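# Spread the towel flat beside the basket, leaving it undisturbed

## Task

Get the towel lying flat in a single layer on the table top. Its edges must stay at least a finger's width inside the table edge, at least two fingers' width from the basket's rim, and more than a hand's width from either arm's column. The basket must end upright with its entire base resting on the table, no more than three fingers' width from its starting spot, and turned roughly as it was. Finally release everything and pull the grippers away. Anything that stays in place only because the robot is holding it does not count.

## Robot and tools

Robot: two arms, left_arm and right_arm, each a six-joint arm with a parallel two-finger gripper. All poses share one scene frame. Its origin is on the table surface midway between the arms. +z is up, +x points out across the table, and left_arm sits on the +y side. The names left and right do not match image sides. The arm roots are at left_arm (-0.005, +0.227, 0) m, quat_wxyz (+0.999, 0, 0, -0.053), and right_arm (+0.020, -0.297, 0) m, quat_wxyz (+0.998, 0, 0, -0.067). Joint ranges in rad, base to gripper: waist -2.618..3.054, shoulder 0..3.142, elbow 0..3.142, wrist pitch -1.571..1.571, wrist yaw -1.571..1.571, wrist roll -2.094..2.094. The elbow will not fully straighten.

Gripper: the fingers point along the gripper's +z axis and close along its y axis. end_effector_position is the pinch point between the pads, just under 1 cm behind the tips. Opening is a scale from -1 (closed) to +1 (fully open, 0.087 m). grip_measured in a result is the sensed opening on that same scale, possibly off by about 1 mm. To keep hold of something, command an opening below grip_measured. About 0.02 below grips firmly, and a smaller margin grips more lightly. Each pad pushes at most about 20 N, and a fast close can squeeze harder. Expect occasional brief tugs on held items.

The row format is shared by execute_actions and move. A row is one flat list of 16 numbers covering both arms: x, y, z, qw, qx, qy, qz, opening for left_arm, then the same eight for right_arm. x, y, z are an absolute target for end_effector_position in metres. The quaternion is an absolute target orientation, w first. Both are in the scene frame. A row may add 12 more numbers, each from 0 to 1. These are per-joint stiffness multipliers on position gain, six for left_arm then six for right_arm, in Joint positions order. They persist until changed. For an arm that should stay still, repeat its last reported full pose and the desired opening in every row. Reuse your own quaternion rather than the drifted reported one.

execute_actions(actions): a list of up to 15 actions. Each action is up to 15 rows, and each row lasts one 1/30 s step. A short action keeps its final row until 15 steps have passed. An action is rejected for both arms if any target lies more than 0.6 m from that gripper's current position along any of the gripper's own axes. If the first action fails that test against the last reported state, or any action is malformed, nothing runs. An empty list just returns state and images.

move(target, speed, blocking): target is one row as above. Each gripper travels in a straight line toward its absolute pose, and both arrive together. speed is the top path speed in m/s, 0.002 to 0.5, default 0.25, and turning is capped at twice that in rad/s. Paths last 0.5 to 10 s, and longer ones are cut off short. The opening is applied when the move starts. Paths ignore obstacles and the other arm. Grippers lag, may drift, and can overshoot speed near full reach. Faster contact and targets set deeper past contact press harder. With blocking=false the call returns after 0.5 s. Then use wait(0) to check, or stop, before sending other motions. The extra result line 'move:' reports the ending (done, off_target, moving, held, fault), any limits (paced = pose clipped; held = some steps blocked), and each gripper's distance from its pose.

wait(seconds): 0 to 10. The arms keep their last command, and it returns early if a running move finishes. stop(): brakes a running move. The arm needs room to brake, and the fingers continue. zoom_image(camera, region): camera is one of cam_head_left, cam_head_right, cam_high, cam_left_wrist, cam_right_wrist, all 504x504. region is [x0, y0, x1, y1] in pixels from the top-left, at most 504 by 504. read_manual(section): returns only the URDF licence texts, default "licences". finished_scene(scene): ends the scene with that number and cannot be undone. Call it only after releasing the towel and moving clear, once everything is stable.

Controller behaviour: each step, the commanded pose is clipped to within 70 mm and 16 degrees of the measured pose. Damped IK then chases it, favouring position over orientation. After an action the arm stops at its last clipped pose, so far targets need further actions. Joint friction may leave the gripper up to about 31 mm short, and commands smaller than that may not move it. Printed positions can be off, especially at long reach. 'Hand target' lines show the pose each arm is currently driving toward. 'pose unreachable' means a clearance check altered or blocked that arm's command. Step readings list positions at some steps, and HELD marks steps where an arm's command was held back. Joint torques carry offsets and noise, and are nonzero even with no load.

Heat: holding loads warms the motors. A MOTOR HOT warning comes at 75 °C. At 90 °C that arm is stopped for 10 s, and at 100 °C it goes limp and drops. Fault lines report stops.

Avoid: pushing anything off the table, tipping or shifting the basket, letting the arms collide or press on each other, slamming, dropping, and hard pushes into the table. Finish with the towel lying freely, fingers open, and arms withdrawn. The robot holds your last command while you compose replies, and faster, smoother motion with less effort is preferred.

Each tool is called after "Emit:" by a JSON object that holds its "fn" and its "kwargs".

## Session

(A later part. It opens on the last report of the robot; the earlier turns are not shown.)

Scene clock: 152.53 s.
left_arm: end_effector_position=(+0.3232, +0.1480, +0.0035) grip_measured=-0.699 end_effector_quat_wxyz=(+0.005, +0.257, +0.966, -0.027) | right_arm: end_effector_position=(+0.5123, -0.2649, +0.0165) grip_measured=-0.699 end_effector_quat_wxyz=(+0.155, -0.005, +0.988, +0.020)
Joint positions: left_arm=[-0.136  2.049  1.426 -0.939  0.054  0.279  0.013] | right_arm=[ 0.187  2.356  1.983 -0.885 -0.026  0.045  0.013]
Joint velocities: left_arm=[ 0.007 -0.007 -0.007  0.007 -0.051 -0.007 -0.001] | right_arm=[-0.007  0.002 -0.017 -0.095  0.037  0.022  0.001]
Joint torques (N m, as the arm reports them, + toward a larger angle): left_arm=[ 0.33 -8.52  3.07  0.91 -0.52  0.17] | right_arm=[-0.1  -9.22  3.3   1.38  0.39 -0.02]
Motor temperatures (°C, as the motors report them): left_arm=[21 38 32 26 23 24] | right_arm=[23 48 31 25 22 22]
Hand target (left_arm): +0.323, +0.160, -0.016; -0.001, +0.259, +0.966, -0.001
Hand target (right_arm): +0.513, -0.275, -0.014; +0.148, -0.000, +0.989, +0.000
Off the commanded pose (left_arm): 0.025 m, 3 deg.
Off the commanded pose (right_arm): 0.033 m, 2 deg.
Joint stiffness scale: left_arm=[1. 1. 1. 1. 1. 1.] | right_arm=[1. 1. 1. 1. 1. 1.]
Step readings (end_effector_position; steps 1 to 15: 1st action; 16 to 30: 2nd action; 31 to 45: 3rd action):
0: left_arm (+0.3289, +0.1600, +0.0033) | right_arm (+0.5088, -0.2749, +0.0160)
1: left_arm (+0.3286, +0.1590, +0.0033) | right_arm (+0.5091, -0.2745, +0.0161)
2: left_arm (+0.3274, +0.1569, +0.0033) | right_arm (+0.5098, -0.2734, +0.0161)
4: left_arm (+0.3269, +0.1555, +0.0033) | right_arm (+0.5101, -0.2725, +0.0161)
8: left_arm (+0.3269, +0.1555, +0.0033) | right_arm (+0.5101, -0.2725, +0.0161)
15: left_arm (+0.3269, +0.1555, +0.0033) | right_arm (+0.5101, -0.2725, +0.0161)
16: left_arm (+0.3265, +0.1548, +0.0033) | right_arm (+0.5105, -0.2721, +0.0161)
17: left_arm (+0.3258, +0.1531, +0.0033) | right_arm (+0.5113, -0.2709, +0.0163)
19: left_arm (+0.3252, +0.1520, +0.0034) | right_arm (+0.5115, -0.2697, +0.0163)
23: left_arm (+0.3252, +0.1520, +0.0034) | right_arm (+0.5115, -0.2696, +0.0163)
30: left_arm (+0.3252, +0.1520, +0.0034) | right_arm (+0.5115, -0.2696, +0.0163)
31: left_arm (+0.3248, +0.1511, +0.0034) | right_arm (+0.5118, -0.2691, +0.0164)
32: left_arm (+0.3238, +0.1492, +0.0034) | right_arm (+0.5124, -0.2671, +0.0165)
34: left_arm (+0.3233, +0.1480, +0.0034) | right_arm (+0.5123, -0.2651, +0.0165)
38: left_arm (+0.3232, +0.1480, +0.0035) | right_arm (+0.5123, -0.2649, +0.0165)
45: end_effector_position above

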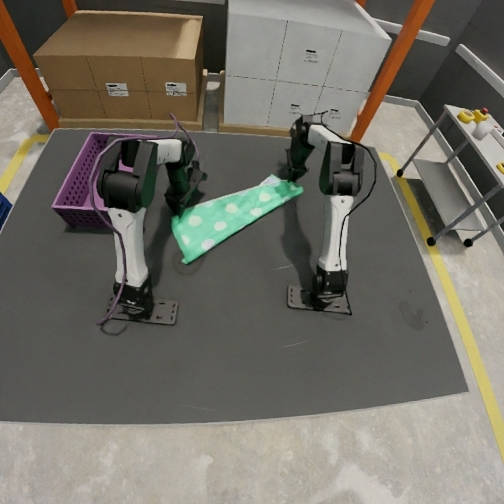

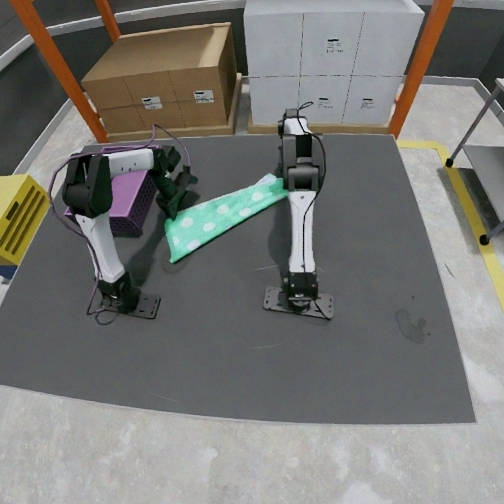

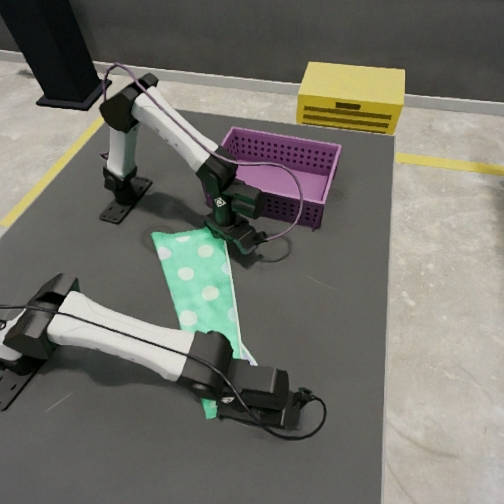

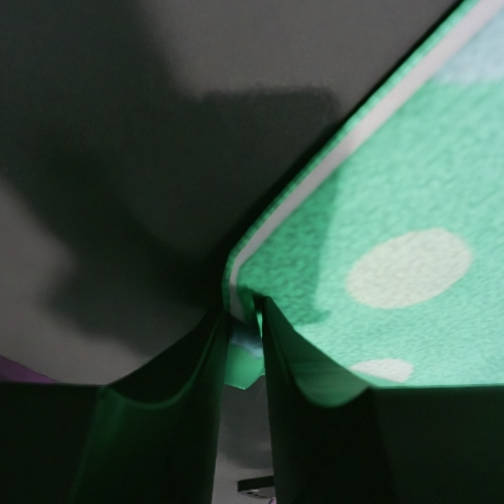

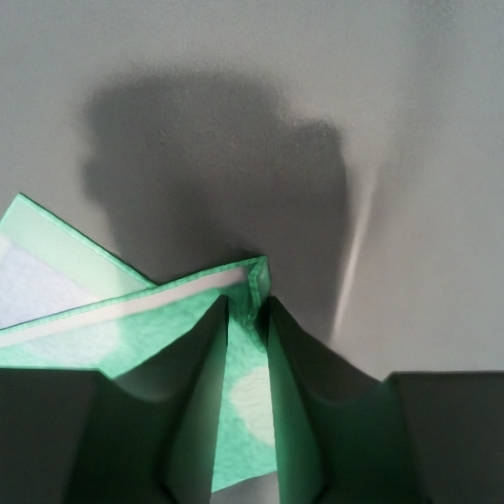

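Emit:
{"fn": "execute_actions", "kwargs": {"actions": [[[0.322,0.15,-0.01,0,0.259,0.966,0,-1,0.515,-0.265,-0.005,0.15,0,0.989,0,-1]]]}}

Emit:
{"fn": "move", "kwargs": {"target": [0.35,0.13,0.16,0.1,0.1,0.99,0,-1,0.47,-0.29,0.17,0.22,0,0.975,0,-1], "speed": 0.12}}

Emit:
{"fn": "move", "kwargs": {"target": [0.43,0.10,0.33,0.4,0,0.917,0,-1,0.45,-0.345,0.34,0.4,0,0.917,0,-1], "speed": 0.15}}

Scene clock: 167.07 s.
left_arm: end_effector_position=(+0.3215, +0.1459, +0.0037) grip_measured=-0.922 end_effector_quat_wxyz=(+0.002, +0.256, +0.967, -0.017) | right_arm: end_effector_position=(+0.5119, -0.2600, +0.0165) grip_measured=-0.930 end_effector_quat_wxyz=(+0.155, -0.003, +0.988, +0.017)
Joint positions: left_arm=[-0.152  2.049  1.426 -0.943  0.033  0.259  0.003] | right_arm=[ 0.199  2.356  1.983 -0.885 -0.015  0.062  0.003]
Joint velocities: left_arm=[ 0.007 -0.022 -0.012 -0.022 -0.037  0.007 -0.001] | right_arm=[ 0.012  0.002 -0.007 -0.037 -0.022 -0.051  0.001]
Joint torques (N m, as the arm reports them, + toward a larger angle): left_arm=[-0.66 -9.48  3.84  0.72 -0.28  0.12] | right_arm=[ 0.47 -9.62  5.54  1.11  0.36  0.02]
Motor temperatures (°C, as the motors report them): left_arm=[21 36 30 27 23 24] | right_arm=[23 46 30 27 23 22]
Hand target (left_arm): +0.321, +0.150, -0.009; -0.000, +0.259, +0.966, -0.000
Hand target (right_arm): +0.514, -0.265, -0.004; +0.149, -0.000, +0.989, +0.000
Off the commanded pose (left_arm): 0.014 m, 2 deg.
Off the commanded pose (right_arm): 0.022 m, 2 deg.
Joint stiffness scale: left_arm=[1. 1. 1. 1. 1. 1.] | right_arm=[1. 1. 1. 1. 1. 1.]
Step readings (end_effector_position):
0: left_arm (+0.3232, +0.1480, +0.0035) | right_arm (+0.5123, -0.2649, +0.0165)
1: left_arm (+0.3223, +0.1468, +0.0036) | right_arm (+0.5121, -0.2634, +0.0166)
2: left_arm (+0.3216, +0.1457, +0.0036) | right_arm (+0.5119, -0.2603, +0.0166)
4: left_arm (+0.3215, +0.1457, +0.0037) | right_arm (+0.5119, -0.2599, +0.0165)
8: left_arm (+0.3215, +0.1459, +0.0037) | right_arm (+0.5119, -0.2599, +0.0165)
15: end_effector_position above

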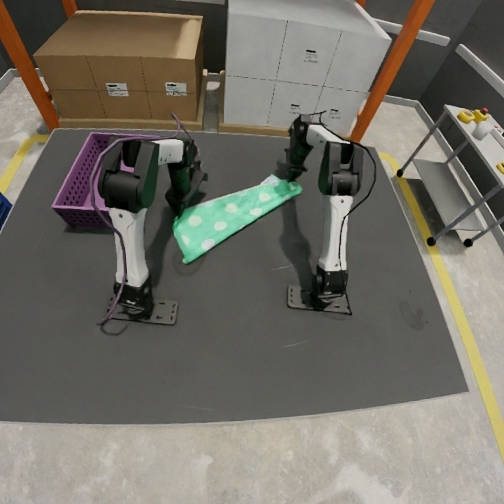

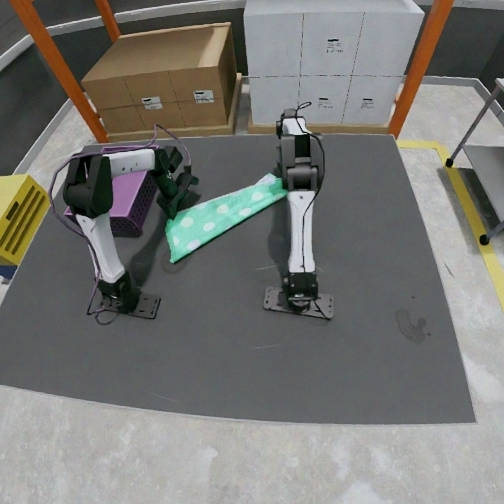

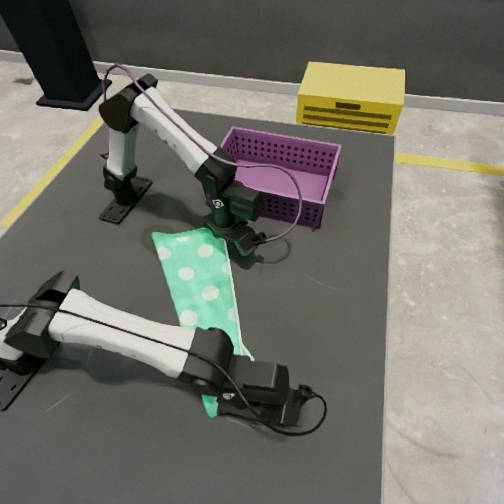

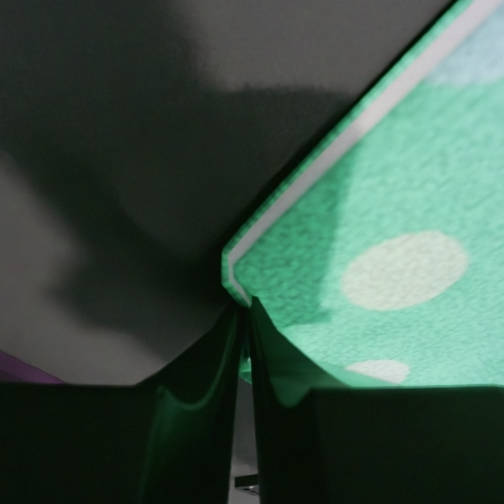

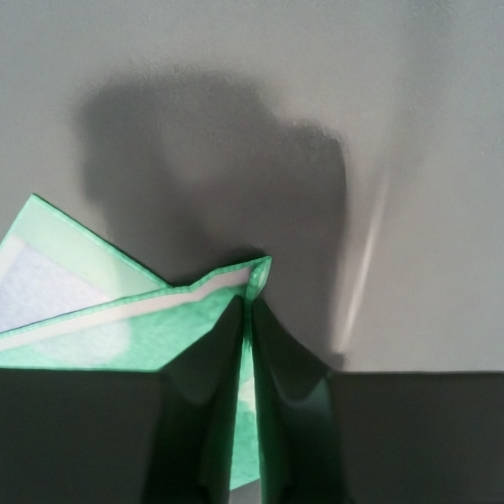

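Scene clock: 169.20 s.
left_arm: end_effector_position=(+0.3537, +0.1300, +0.1539) grip_measured=-0.925 end_effector_quat_wxyz=(+0.097, +0.097, +0.990, -0.006) | right_arm: end_effector_position=(+0.4685, -0.2846, +0.1577) grip_measured=-0.933 end_effector_quat_wxyz=(+0.209, -0.000, +0.978, +0.006)
Joint positions: left_arm=[-0.16   1.945  1.895 -1.326 -0.02  -0.068  0.003] | right_arm=[ 0.16   2.036  2.008 -1.121 -0.001  0.024  0.003]
Joint velocities: left_arm=[-0.007 -0.022 -0.007  0.007  0.007  0.022 -0.001] | right_arm=[ 0.002  0.002 -0.022 -0.007  0.022  0.007  0.   ]
Joint torques (N m, as the arm reports them, + toward a larger angle): left_arm=[ -0.94 -10.82   7.49   0.56  -0.13   0.03] | right_arm=[ -0.3  -11.53   8.17   0.87   0.09  -0.09]
Motor temperatures (°C, as the motors report them): left_arm=[21 37 31 27 23 24] | right_arm=[23 47 30 26 23 22]
Hand target (left_arm): +0.353, +0.129, +0.160; +0.100, +0.099, +0.990, -0.001
Hand target (right_arm): +0.469, -0.291, +0.169; +0.220, +0.001, +0.976, -0.001
Off the commanded pose (left_arm): 0.007 m, 1 deg.
Off the commanded pose (right_arm): 0.014 m, 1 deg.
Joint stiffness scale: left_arm=[1. 1. 1. 1. 1. 1.] | right_arm=[1. 1. 1. 1. 1. 1.]
move: off_target (right_arm)

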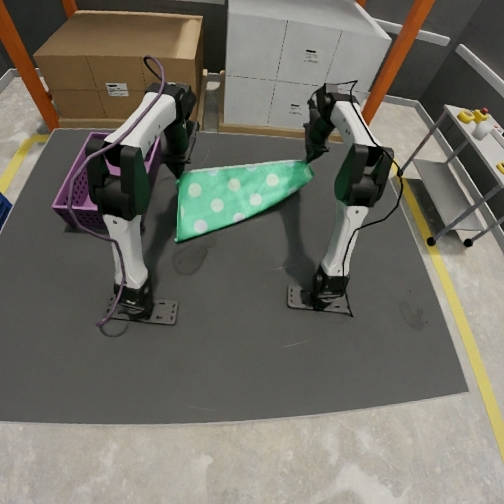

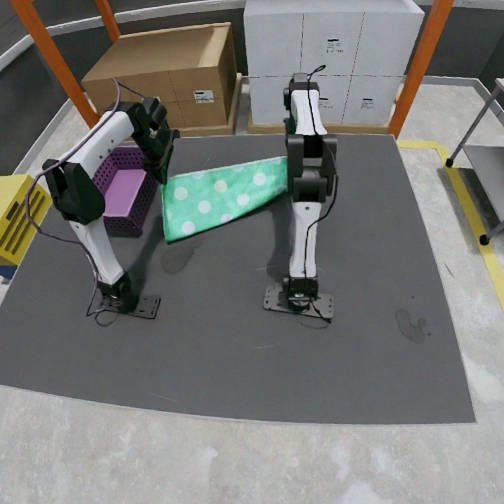

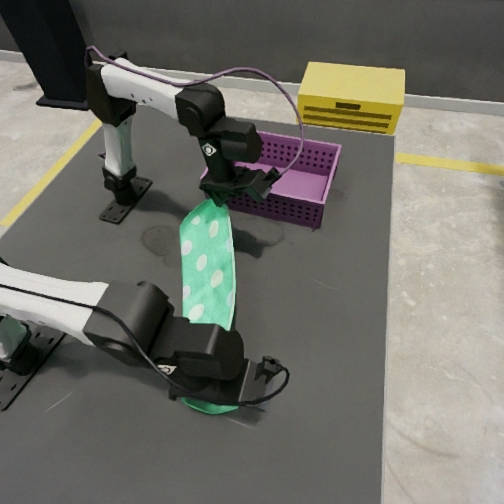

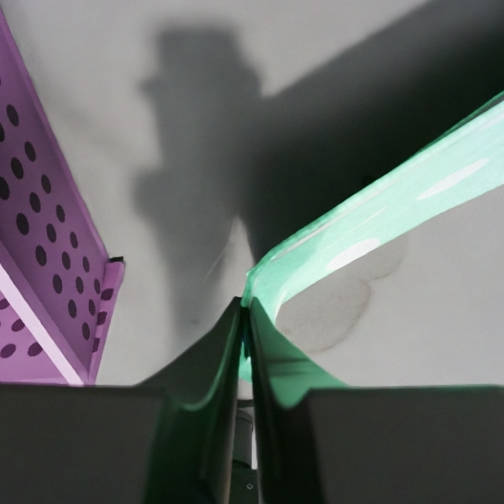

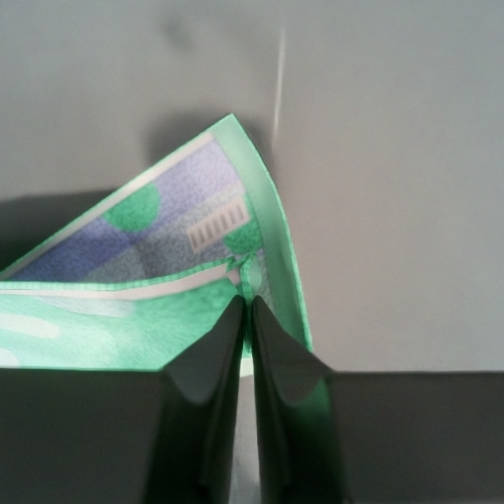

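Scene clock: 171.93 s.
left_arm: end_effector_position=(+0.4312, +0.0979, +0.3316) grip_measured=-0.925 end_effector_quat_wxyz=(+0.401, -0.001, +0.916, -0.010) | right_arm: end_effector_position=(+0.4511, -0.3393, +0.3321) grip_measured=-0.933 end_effector_quat_wxyz=(+0.391, +0.003, +0.921, +0.005)
Joint positions: left_arm=[-0.253  1.986  2.528 -1.316 -0.243 -0.257  0.003] | right_arm=[ 0.004  1.87   2.369 -1.272 -0.102 -0.083  0.003]
Joint velocities: left_arm=[-0.017  0.027 -0.007 -0.007 -0.11   0.022  0.   ] | right_arm=[ 0.027 -0.007 -0.012 -0.007 -0.022  0.066 -0.001]
Joint torques (N m, as the arm reports them, + toward a larger angle): left_arm=[-0.74 -8.82  6.99  1.6  -0.32  0.02] | right_arm=[-0.45 -8.49  7.41  1.33 -0.02 -0.12]
Motor temperatures (°C, as the motors report them): left_arm=[21 37 31 27 23 24] | right_arm=[23 47 30 26 23 22]
Hand target (left_arm): +0.432, +0.098, +0.331; +0.401, -0.004, +0.916, -0.002
Hand target (right_arm): +0.449, -0.345, +0.340; +0.399, +0.003, +0.917, -0.002
Off the commanded pose (left_arm): 0.003 m, 1 deg.
Off the commanded pose (right_arm): 0.010 m, 1 deg.
Joint stiffness scale: left_arm=[1. 1. 1. 1. 1. 1.] | right_arm=[1. 1. 1. 1. 1. 1.]
move: done

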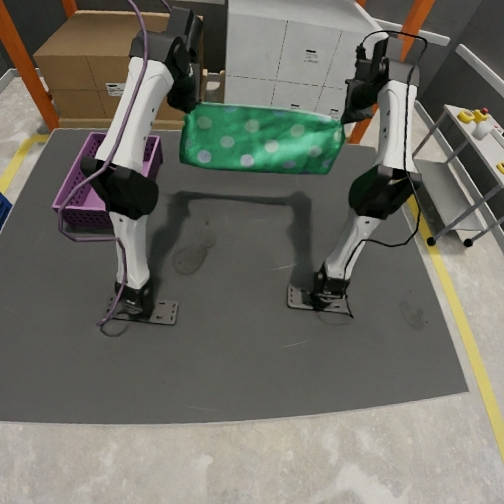

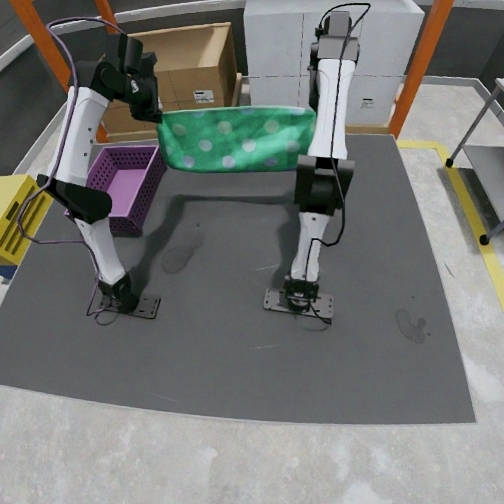

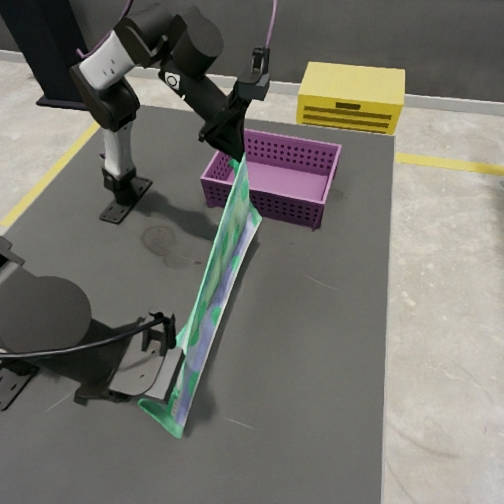

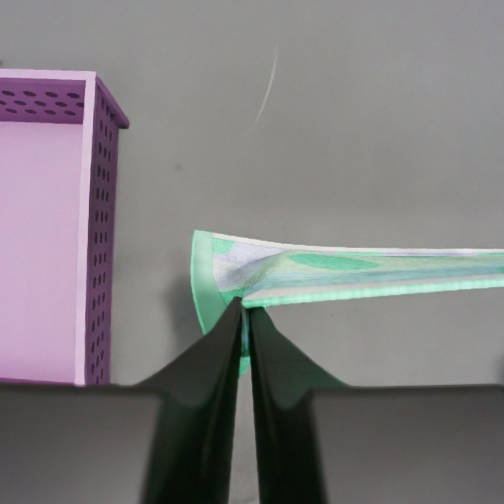

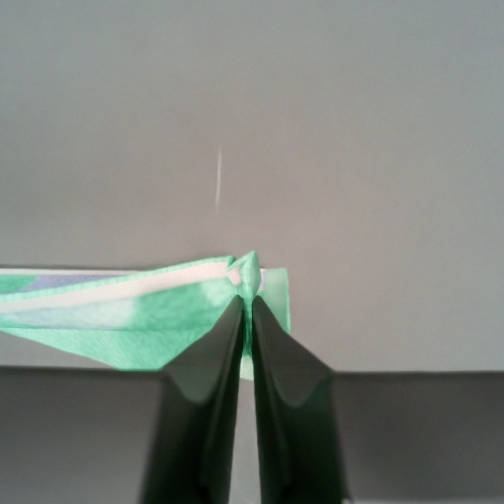

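Emit:
{"fn": "move", "kwargs": {"target": [0.24,0.08,0.31,0.4,0,0.917,0,-1,0.25,-0.365,0.31,0.4,0,0.917,0,-1], "speed": 0.15}}

Emit:
{"fn": "move", "kwargs": {"target": [0.38,0.08,0.19,0.3,0,0.954,0,-1,0.39,-0.365,0.195,0.3,0,0.954,0,-1], "speed": 0.12}}

Scene clock: 183.13 s.
left_arm: end_effector_position=(+0.2442, +0.0730, +0.3188) grip_measured=-0.925 end_effector_quat_wxyz=(+0.408, -0.001, +0.913, -0.015) | right_arm: end_effector_position=(+0.2536, -0.3654, +0.3109) grip_measured=-0.933 end_effector_quat_wxyz=(+0.402, -0.001, +0.916, +0.000)
Joint positions: left_arm=[-0.687  1.348  1.761 -1.302 -0.537 -0.601  0.003] | right_arm=[-0.342  1.121  1.58  -1.262 -0.347 -0.339  0.003]
Joint velocities: left_arm=[-0.007  0.002 -0.022 -0.11  -0.007 -0.037  0.   ] | right_arm=[-0.032 -0.012  0.012 -0.022 -0.051  0.037 -0.001]
Joint torques (N m, as the arm reports them, + toward a larger angle): left_arm=[-0.97 -5.15  3.79  1.31 -0.53  0.03] | right_arm=[-0.47 -2.45  4.4   1.31 -0.18 -0.12]
Motor temperatures (°C, as the motors report them): left_arm=[21 36 32 28 23 24] | right_arm=[23 45 31 27 23 22]
Hand target (left_arm): +0.239, +0.079, +0.313; +0.402, +0.001, +0.915, -0.000
Hand target (right_arm): +0.250, -0.367, +0.306; +0.397, -0.001, +0.918, -0.002
Off the commanded pose (left_arm): 0.012 m, 2 deg.
Off the commanded pose (right_arm): 0.004 m, 0 deg.
Joint stiffness scale: left_arm=[1. 1. 1. 1. 1. 1.] | right_arm=[1. 1. 1. 1. 1. 1.]
move: off_target (left_arm)

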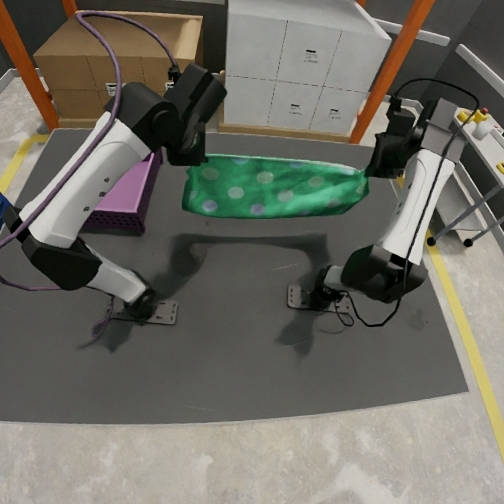

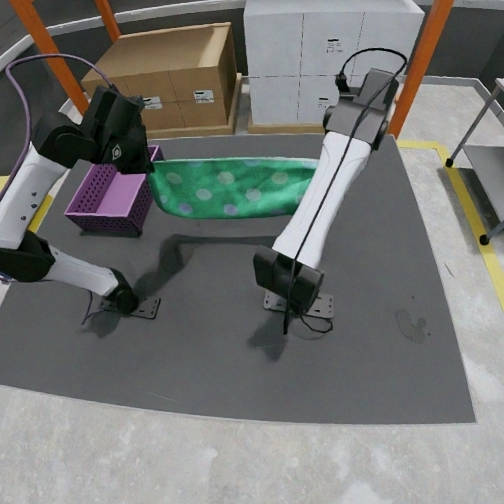

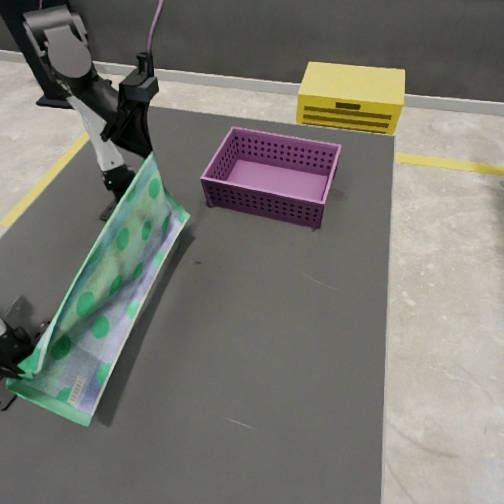

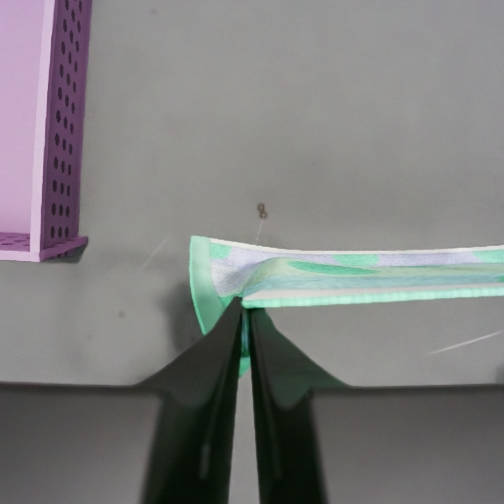

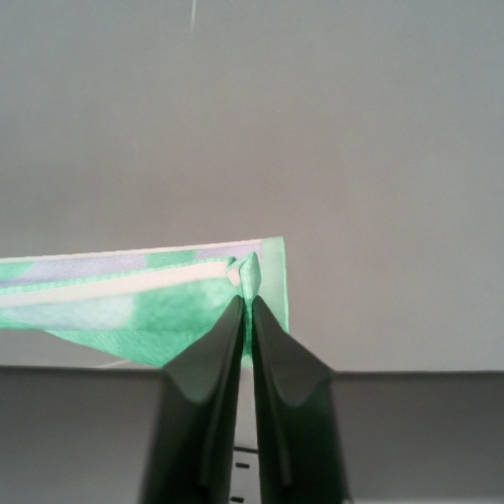

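Scene clock: 185.23 s.
left_arm: end_effector_position=(+0.3713, +0.0796, +0.1815) grip_measured=-0.925 end_effector_quat_wxyz=(+0.289, +0.004, +0.957, +0.002) | right_arm: end_effector_position=(+0.3800, -0.3601, +0.1871) grip_measured=-0.933 end_effector_quat_wxyz=(+0.281, -0.001, +0.960, +0.014)
Joint positions: left_arm=[-0.335  1.723  1.641 -0.949 -0.24  -0.366  0.003] | right_arm=[-0.088  1.574  1.504 -0.947 -0.146 -0.184  0.003]
Joint velocities: left_arm=[-0.012 -0.007 -0.012  0.007  0.051  0.051 -0.001] | right_arm=[ 0.007 -0.012  0.007  0.037 -0.037  0.037  0.001]
Joint torques (N m, as the arm reports them, + toward a larger angle): left_arm=[ 0.78 -8.51  8.03  1.4  -0.1   0.11] | right_arm=[ 0.6  -6.67  8.53  1.3   0.05  0.03]
Motor temperatures (°C, as the motors report them): left_arm=[21 36 32 29 23 24] | right_arm=[23 45 31 27 23 22]
Hand target (left_arm): +0.379, +0.082, +0.187; +0.299, +0.000, +0.954, +0.001
Hand target (right_arm): +0.390, -0.364, +0.197; +0.302, -0.001, +0.953, +0.002
Off the commanded pose (left_arm): 0.012 m, 1 deg.
Off the commanded pose (right_arm): 0.014 m, 3 deg.
Joint stiffness scale: left_arm=[1. 1. 1. 1. 1. 1.] | right_arm=[1. 1. 1. 1. 1. 1.]
move: off_target (left_arm, right_arm)

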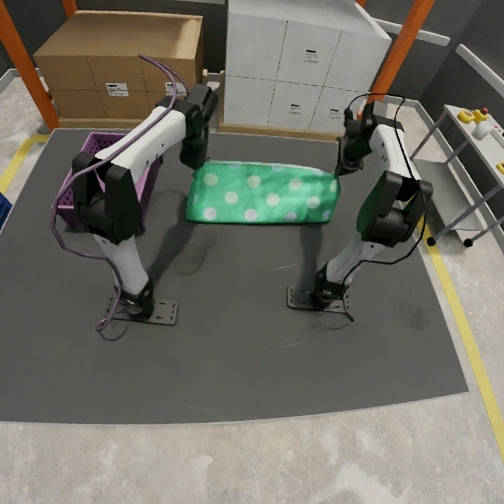

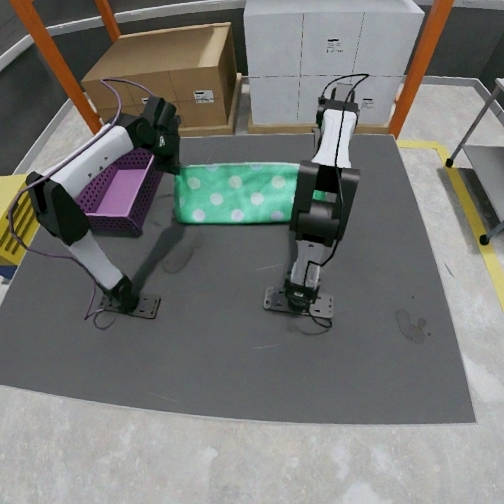

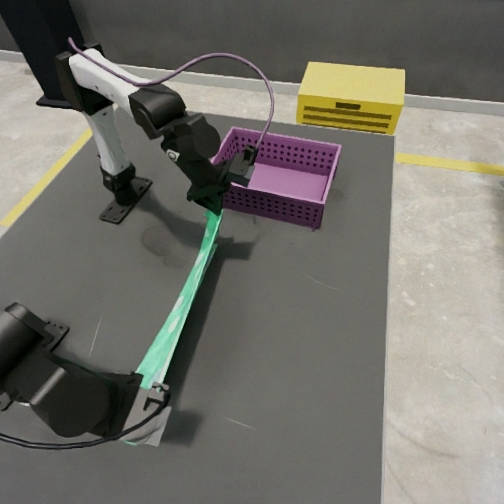

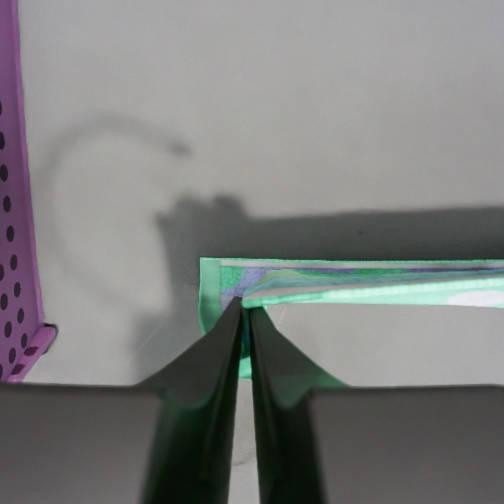

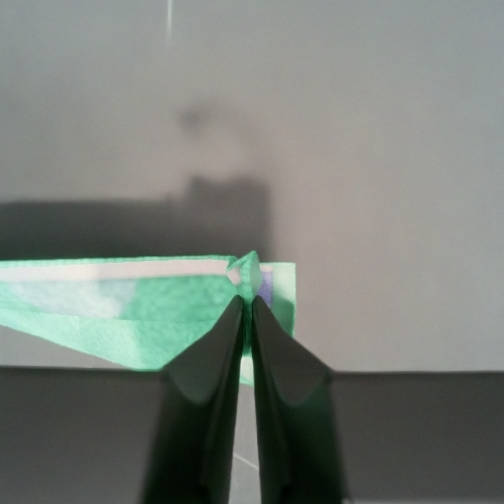

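Emit:
{"fn": "move", "kwargs": {"target": [0.19,0.07,0.30,0.4,0,0.917,0,-1,0.20,-0.375,0.30,0.4,0,0.917,0,-1], "speed": 0.15}}

Emit:
{"fn": "move", "kwargs": {"target": [0.24,0.07,0.245,0.36,0,0.933,0,-1,0.25,-0.375,0.245,0.36,0,0.933,0,-1], "speed": 0.12}}

Emit:
{"fn": "move", "kwargs": {"target": [0.43,0.07,0.20,0.3,0,0.954,0,-1,0.44,-0.375,0.205,0.3,0,0.954,0,-1], "speed": 0.12}}

Scene clock: 199.07 s.
left_arm: end_effector_position=(+0.1918, +0.0647, +0.2969) grip_measured=-0.925 end_effector_quat_wxyz=(+0.397, +0.001, +0.918, -0.004) | right_arm: end_effector_position=(+0.1997, -0.3736, +0.2900) grip_measured=-0.933 end_effector_quat_wxyz=(+0.388, +0.005, +0.922, +0.008)
Joint positions: left_arm=[-0.92   1.284  1.657 -1.431 -0.666 -0.842  0.003] | right_arm=[-0.624  1.014  1.485 -1.41  -0.524 -0.574  0.003]
Joint velocities: left_arm=[-0.002 -0.007 -0.027 -0.066  0.007 -0.037 -0.002] | right_arm=[ 0.002 -0.022 -0.007 -0.095 -0.022 -0.066 -0.   ]
Joint torques (N m, as the arm reports them, + toward a larger angle): left_arm=[-0.97 -3.36  6.92  1.02 -0.56  0.05] | right_arm=[-0.24 -0.64  7.39  1.14 -0.3  -0.11]
Motor temperatures (°C, as the motors report them): left_arm=[21 35 33 29 23 24] | right_arm=[23 42 32 28 22 22]
Hand target (left_arm): +0.191, +0.068, +0.303; +0.403, -0.000, +0.915, -0.002
Hand target (right_arm): +0.200, -0.376, +0.297; +0.396, +0.000, +0.918, -0.003
Off the commanded pose (left_arm): 0.006 m, 1 deg.
Off the commanded pose (right_arm): 0.010 m, 2 deg.
Joint stiffness scale: left_arm=[1. 1. 1. 1. 1. 1.] | right_arm=[1. 1. 1. 1. 1. 1.]
move: done

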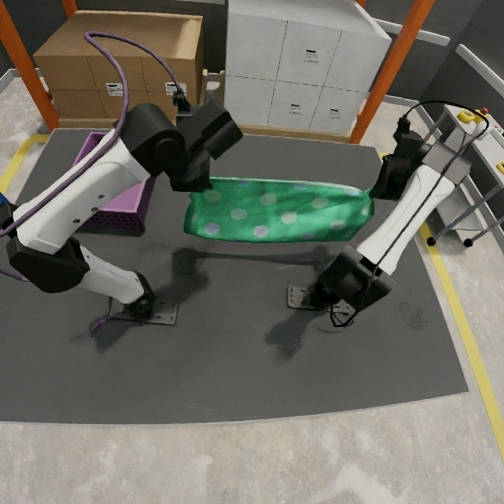

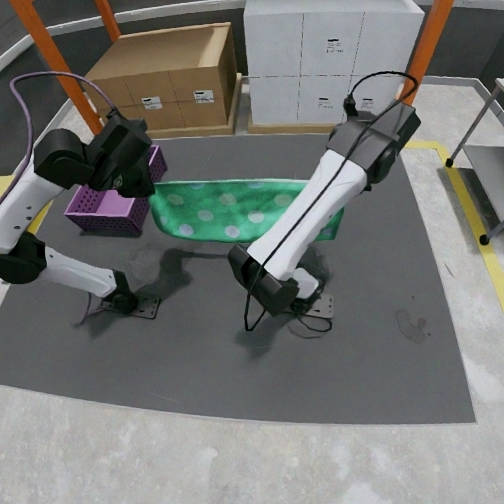

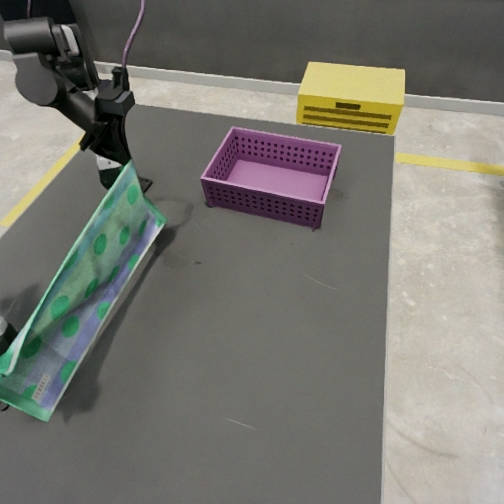

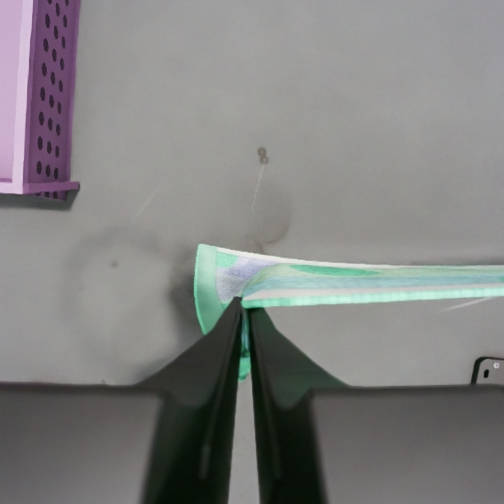

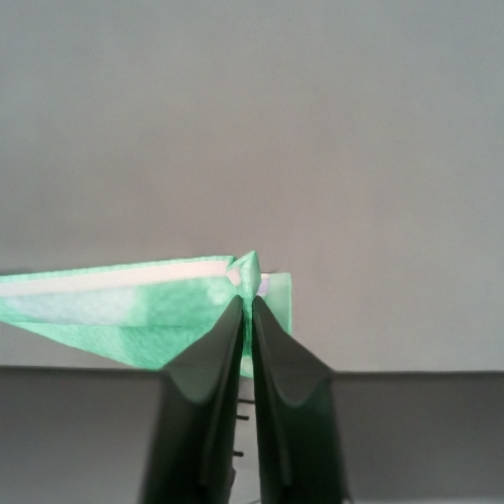

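Scene clock: 200.27 s.
left_arm: end_effector_position=(+0.2376, +0.0686, +0.2554) grip_measured=-0.925 end_effector_quat_wxyz=(+0.370, -0.002, +0.929, -0.014) | right_arm: end_effector_position=(+0.2447, -0.3707, +0.2488) grip_measured=-0.933 end_effector_quat_wxyz=(+0.361, -0.000, +0.932, +0.008)
Joint positions: left_arm=[-0.684  1.284  1.477 -1.16  -0.49  -0.638  0.003] | right_arm=[-0.373  1.058  1.319 -1.165 -0.348 -0.387  0.003]
Joint velocities: left_arm=[-0.012  0.002  0.017  0.037 -0.022  0.051 -0.   ] | right_arm=[ 0.007 -0.017  0.012 -0.051  0.066  0.022 -0.   ]
Joint torques (N m, as the arm reports them, + toward a larger angle): left_arm=[ 0.82 -2.98  4.59  1.42 -0.27  0.09] | right_arm=[ 0.86 -1.16  5.3   1.43 -0.07  0.04]
Motor temperatures (°C, as the motors report them): left_arm=[21 35 33 29 23 24] | right_arm=[23 42 32 28 22 22]
Hand target (left_arm): +0.240, +0.072, +0.244; +0.358, -0.000, +0.934, +0.001
Hand target (right_arm): +0.250, -0.375, +0.246; +0.362, +0.000, +0.932, +0.001
Off the commanded pose (left_arm): 0.011 m, 2 deg.
Off the commanded pose (right_arm): 0.008 m, 1 deg.
Joint stiffness scale: left_arm=[1. 1. 1. 1. 1. 1.] | right_arm=[1. 1. 1. 1. 1. 1.]
move: off_target (left_arm)

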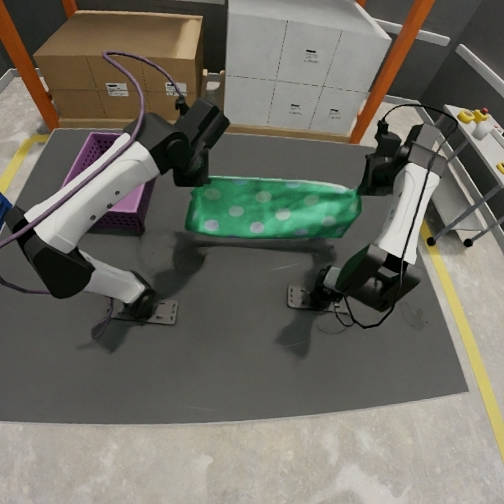

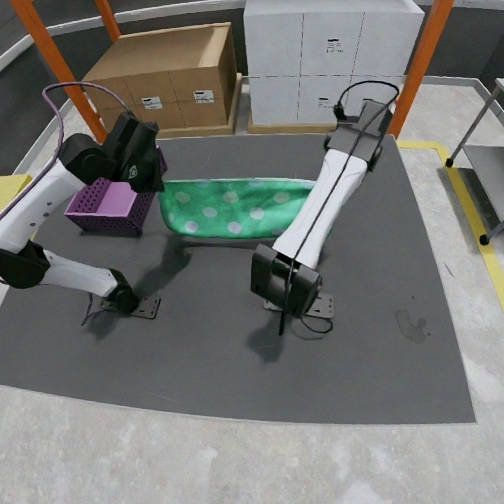

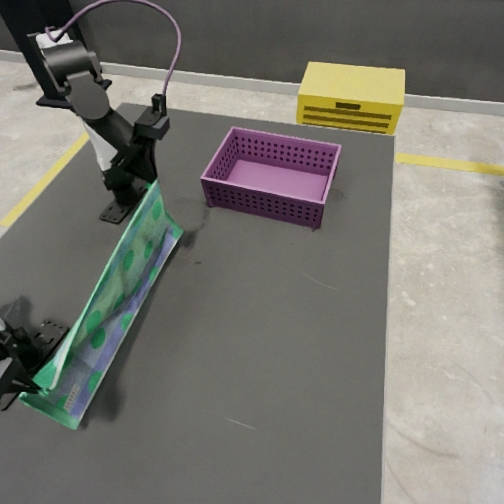

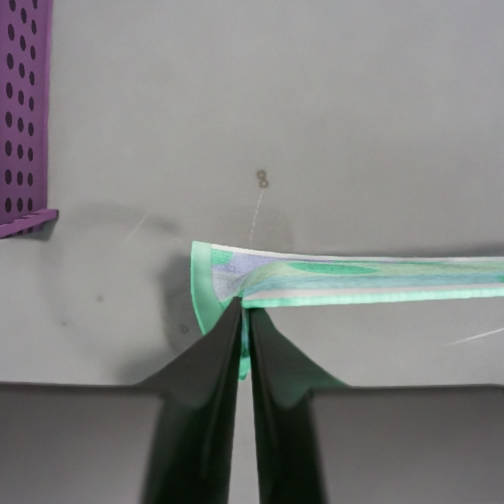

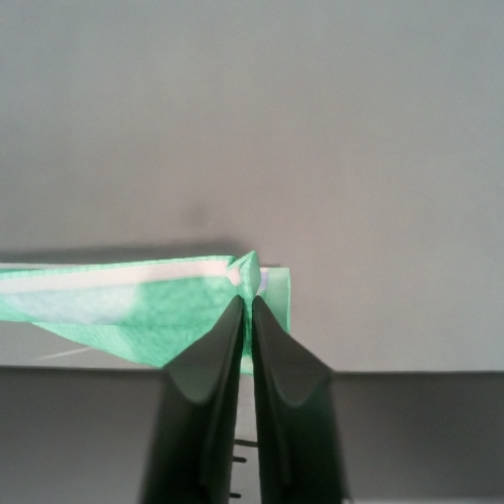

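Scene clock: 202.43 s.
left_arm: end_effector_position=(+0.4278, +0.0660, +0.1962) grip_measured=-0.925 end_effector_quat_wxyz=(+0.302, +0.001, +0.953, -0.003) | right_arm: end_effector_position=(+0.4366, -0.3712, +0.2017) grip_measured=-0.933 end_effector_quat_wxyz=(+0.295, -0.002, +0.955, +0.010)
Joint positions: left_arm=[-0.306  1.941  1.966 -1.02  -0.227 -0.342  0.003] | right_arm=[-0.082  1.781  1.781 -0.986 -0.141 -0.178  0.003]
Joint velocities: left_arm=[-0.012 -0.012  0.007  0.022  0.007 -0.066  0.001] | right_arm=[-0.007 -0.012 -0.012 -0.066 -0.051 -0.022  0.   ]
Joint torques (N m, as the arm reports them, + toward a larger angle): left_arm=[  0.81 -10.21   8.06   1.29  -0.14   0.12] | right_arm=[ 0.68 -8.32  8.49  1.13  0.07  0.02]
Motor temperatures (°C, as the motors report them): left_arm=[21 35 33 29 23 24] | right_arm=[23 42 32 28 22 22]
Hand target (left_arm): +0.430, +0.071, +0.197; +0.298, -0.000, +0.954, +0.001
Hand target (right_arm): +0.440, -0.373, +0.208; +0.303, -0.000, +0.953, +0.002
Off the commanded pose (left_arm): 0.006 m, 0 deg.
Off the commanded pose (right_arm): 0.006 m, 1 deg.
Joint stiffness scale: left_arm=[1. 1. 1. 1. 1. 1.] | right_arm=[1. 1. 1. 1. 1. 1.]
move: done

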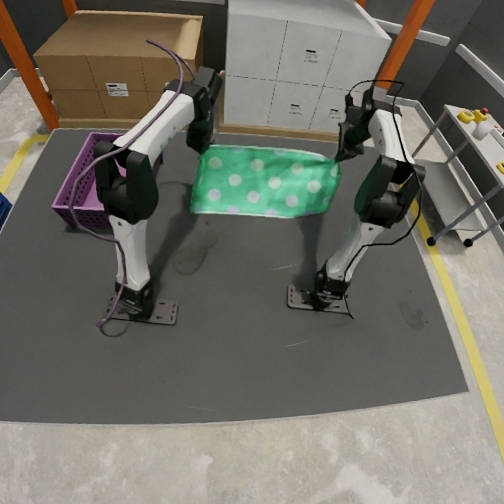

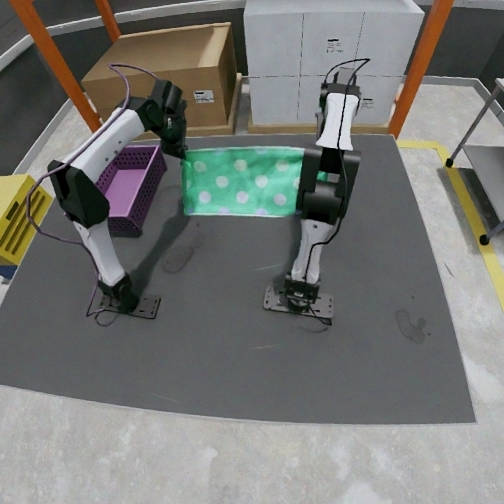

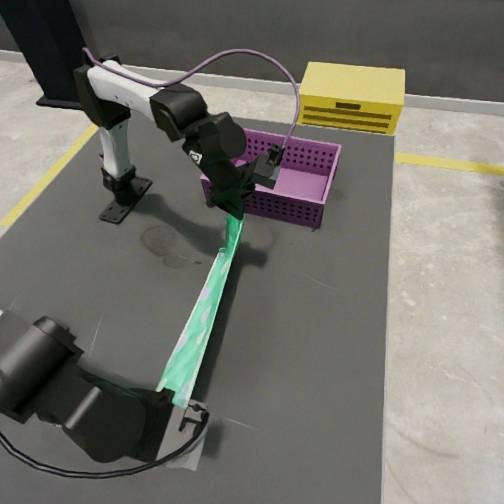

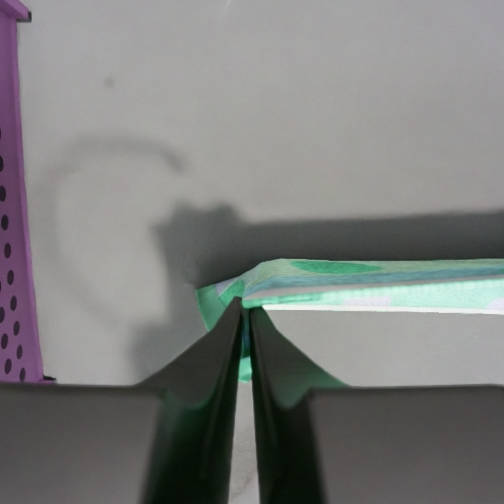

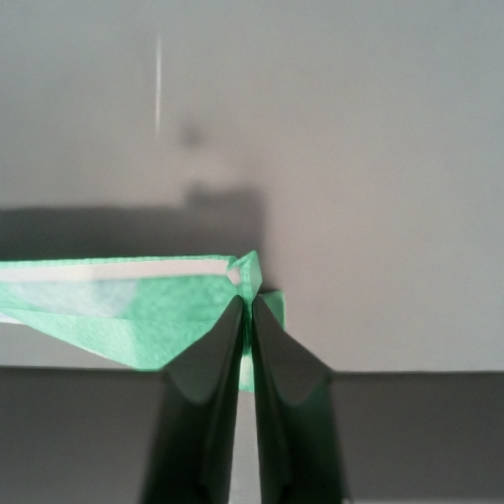

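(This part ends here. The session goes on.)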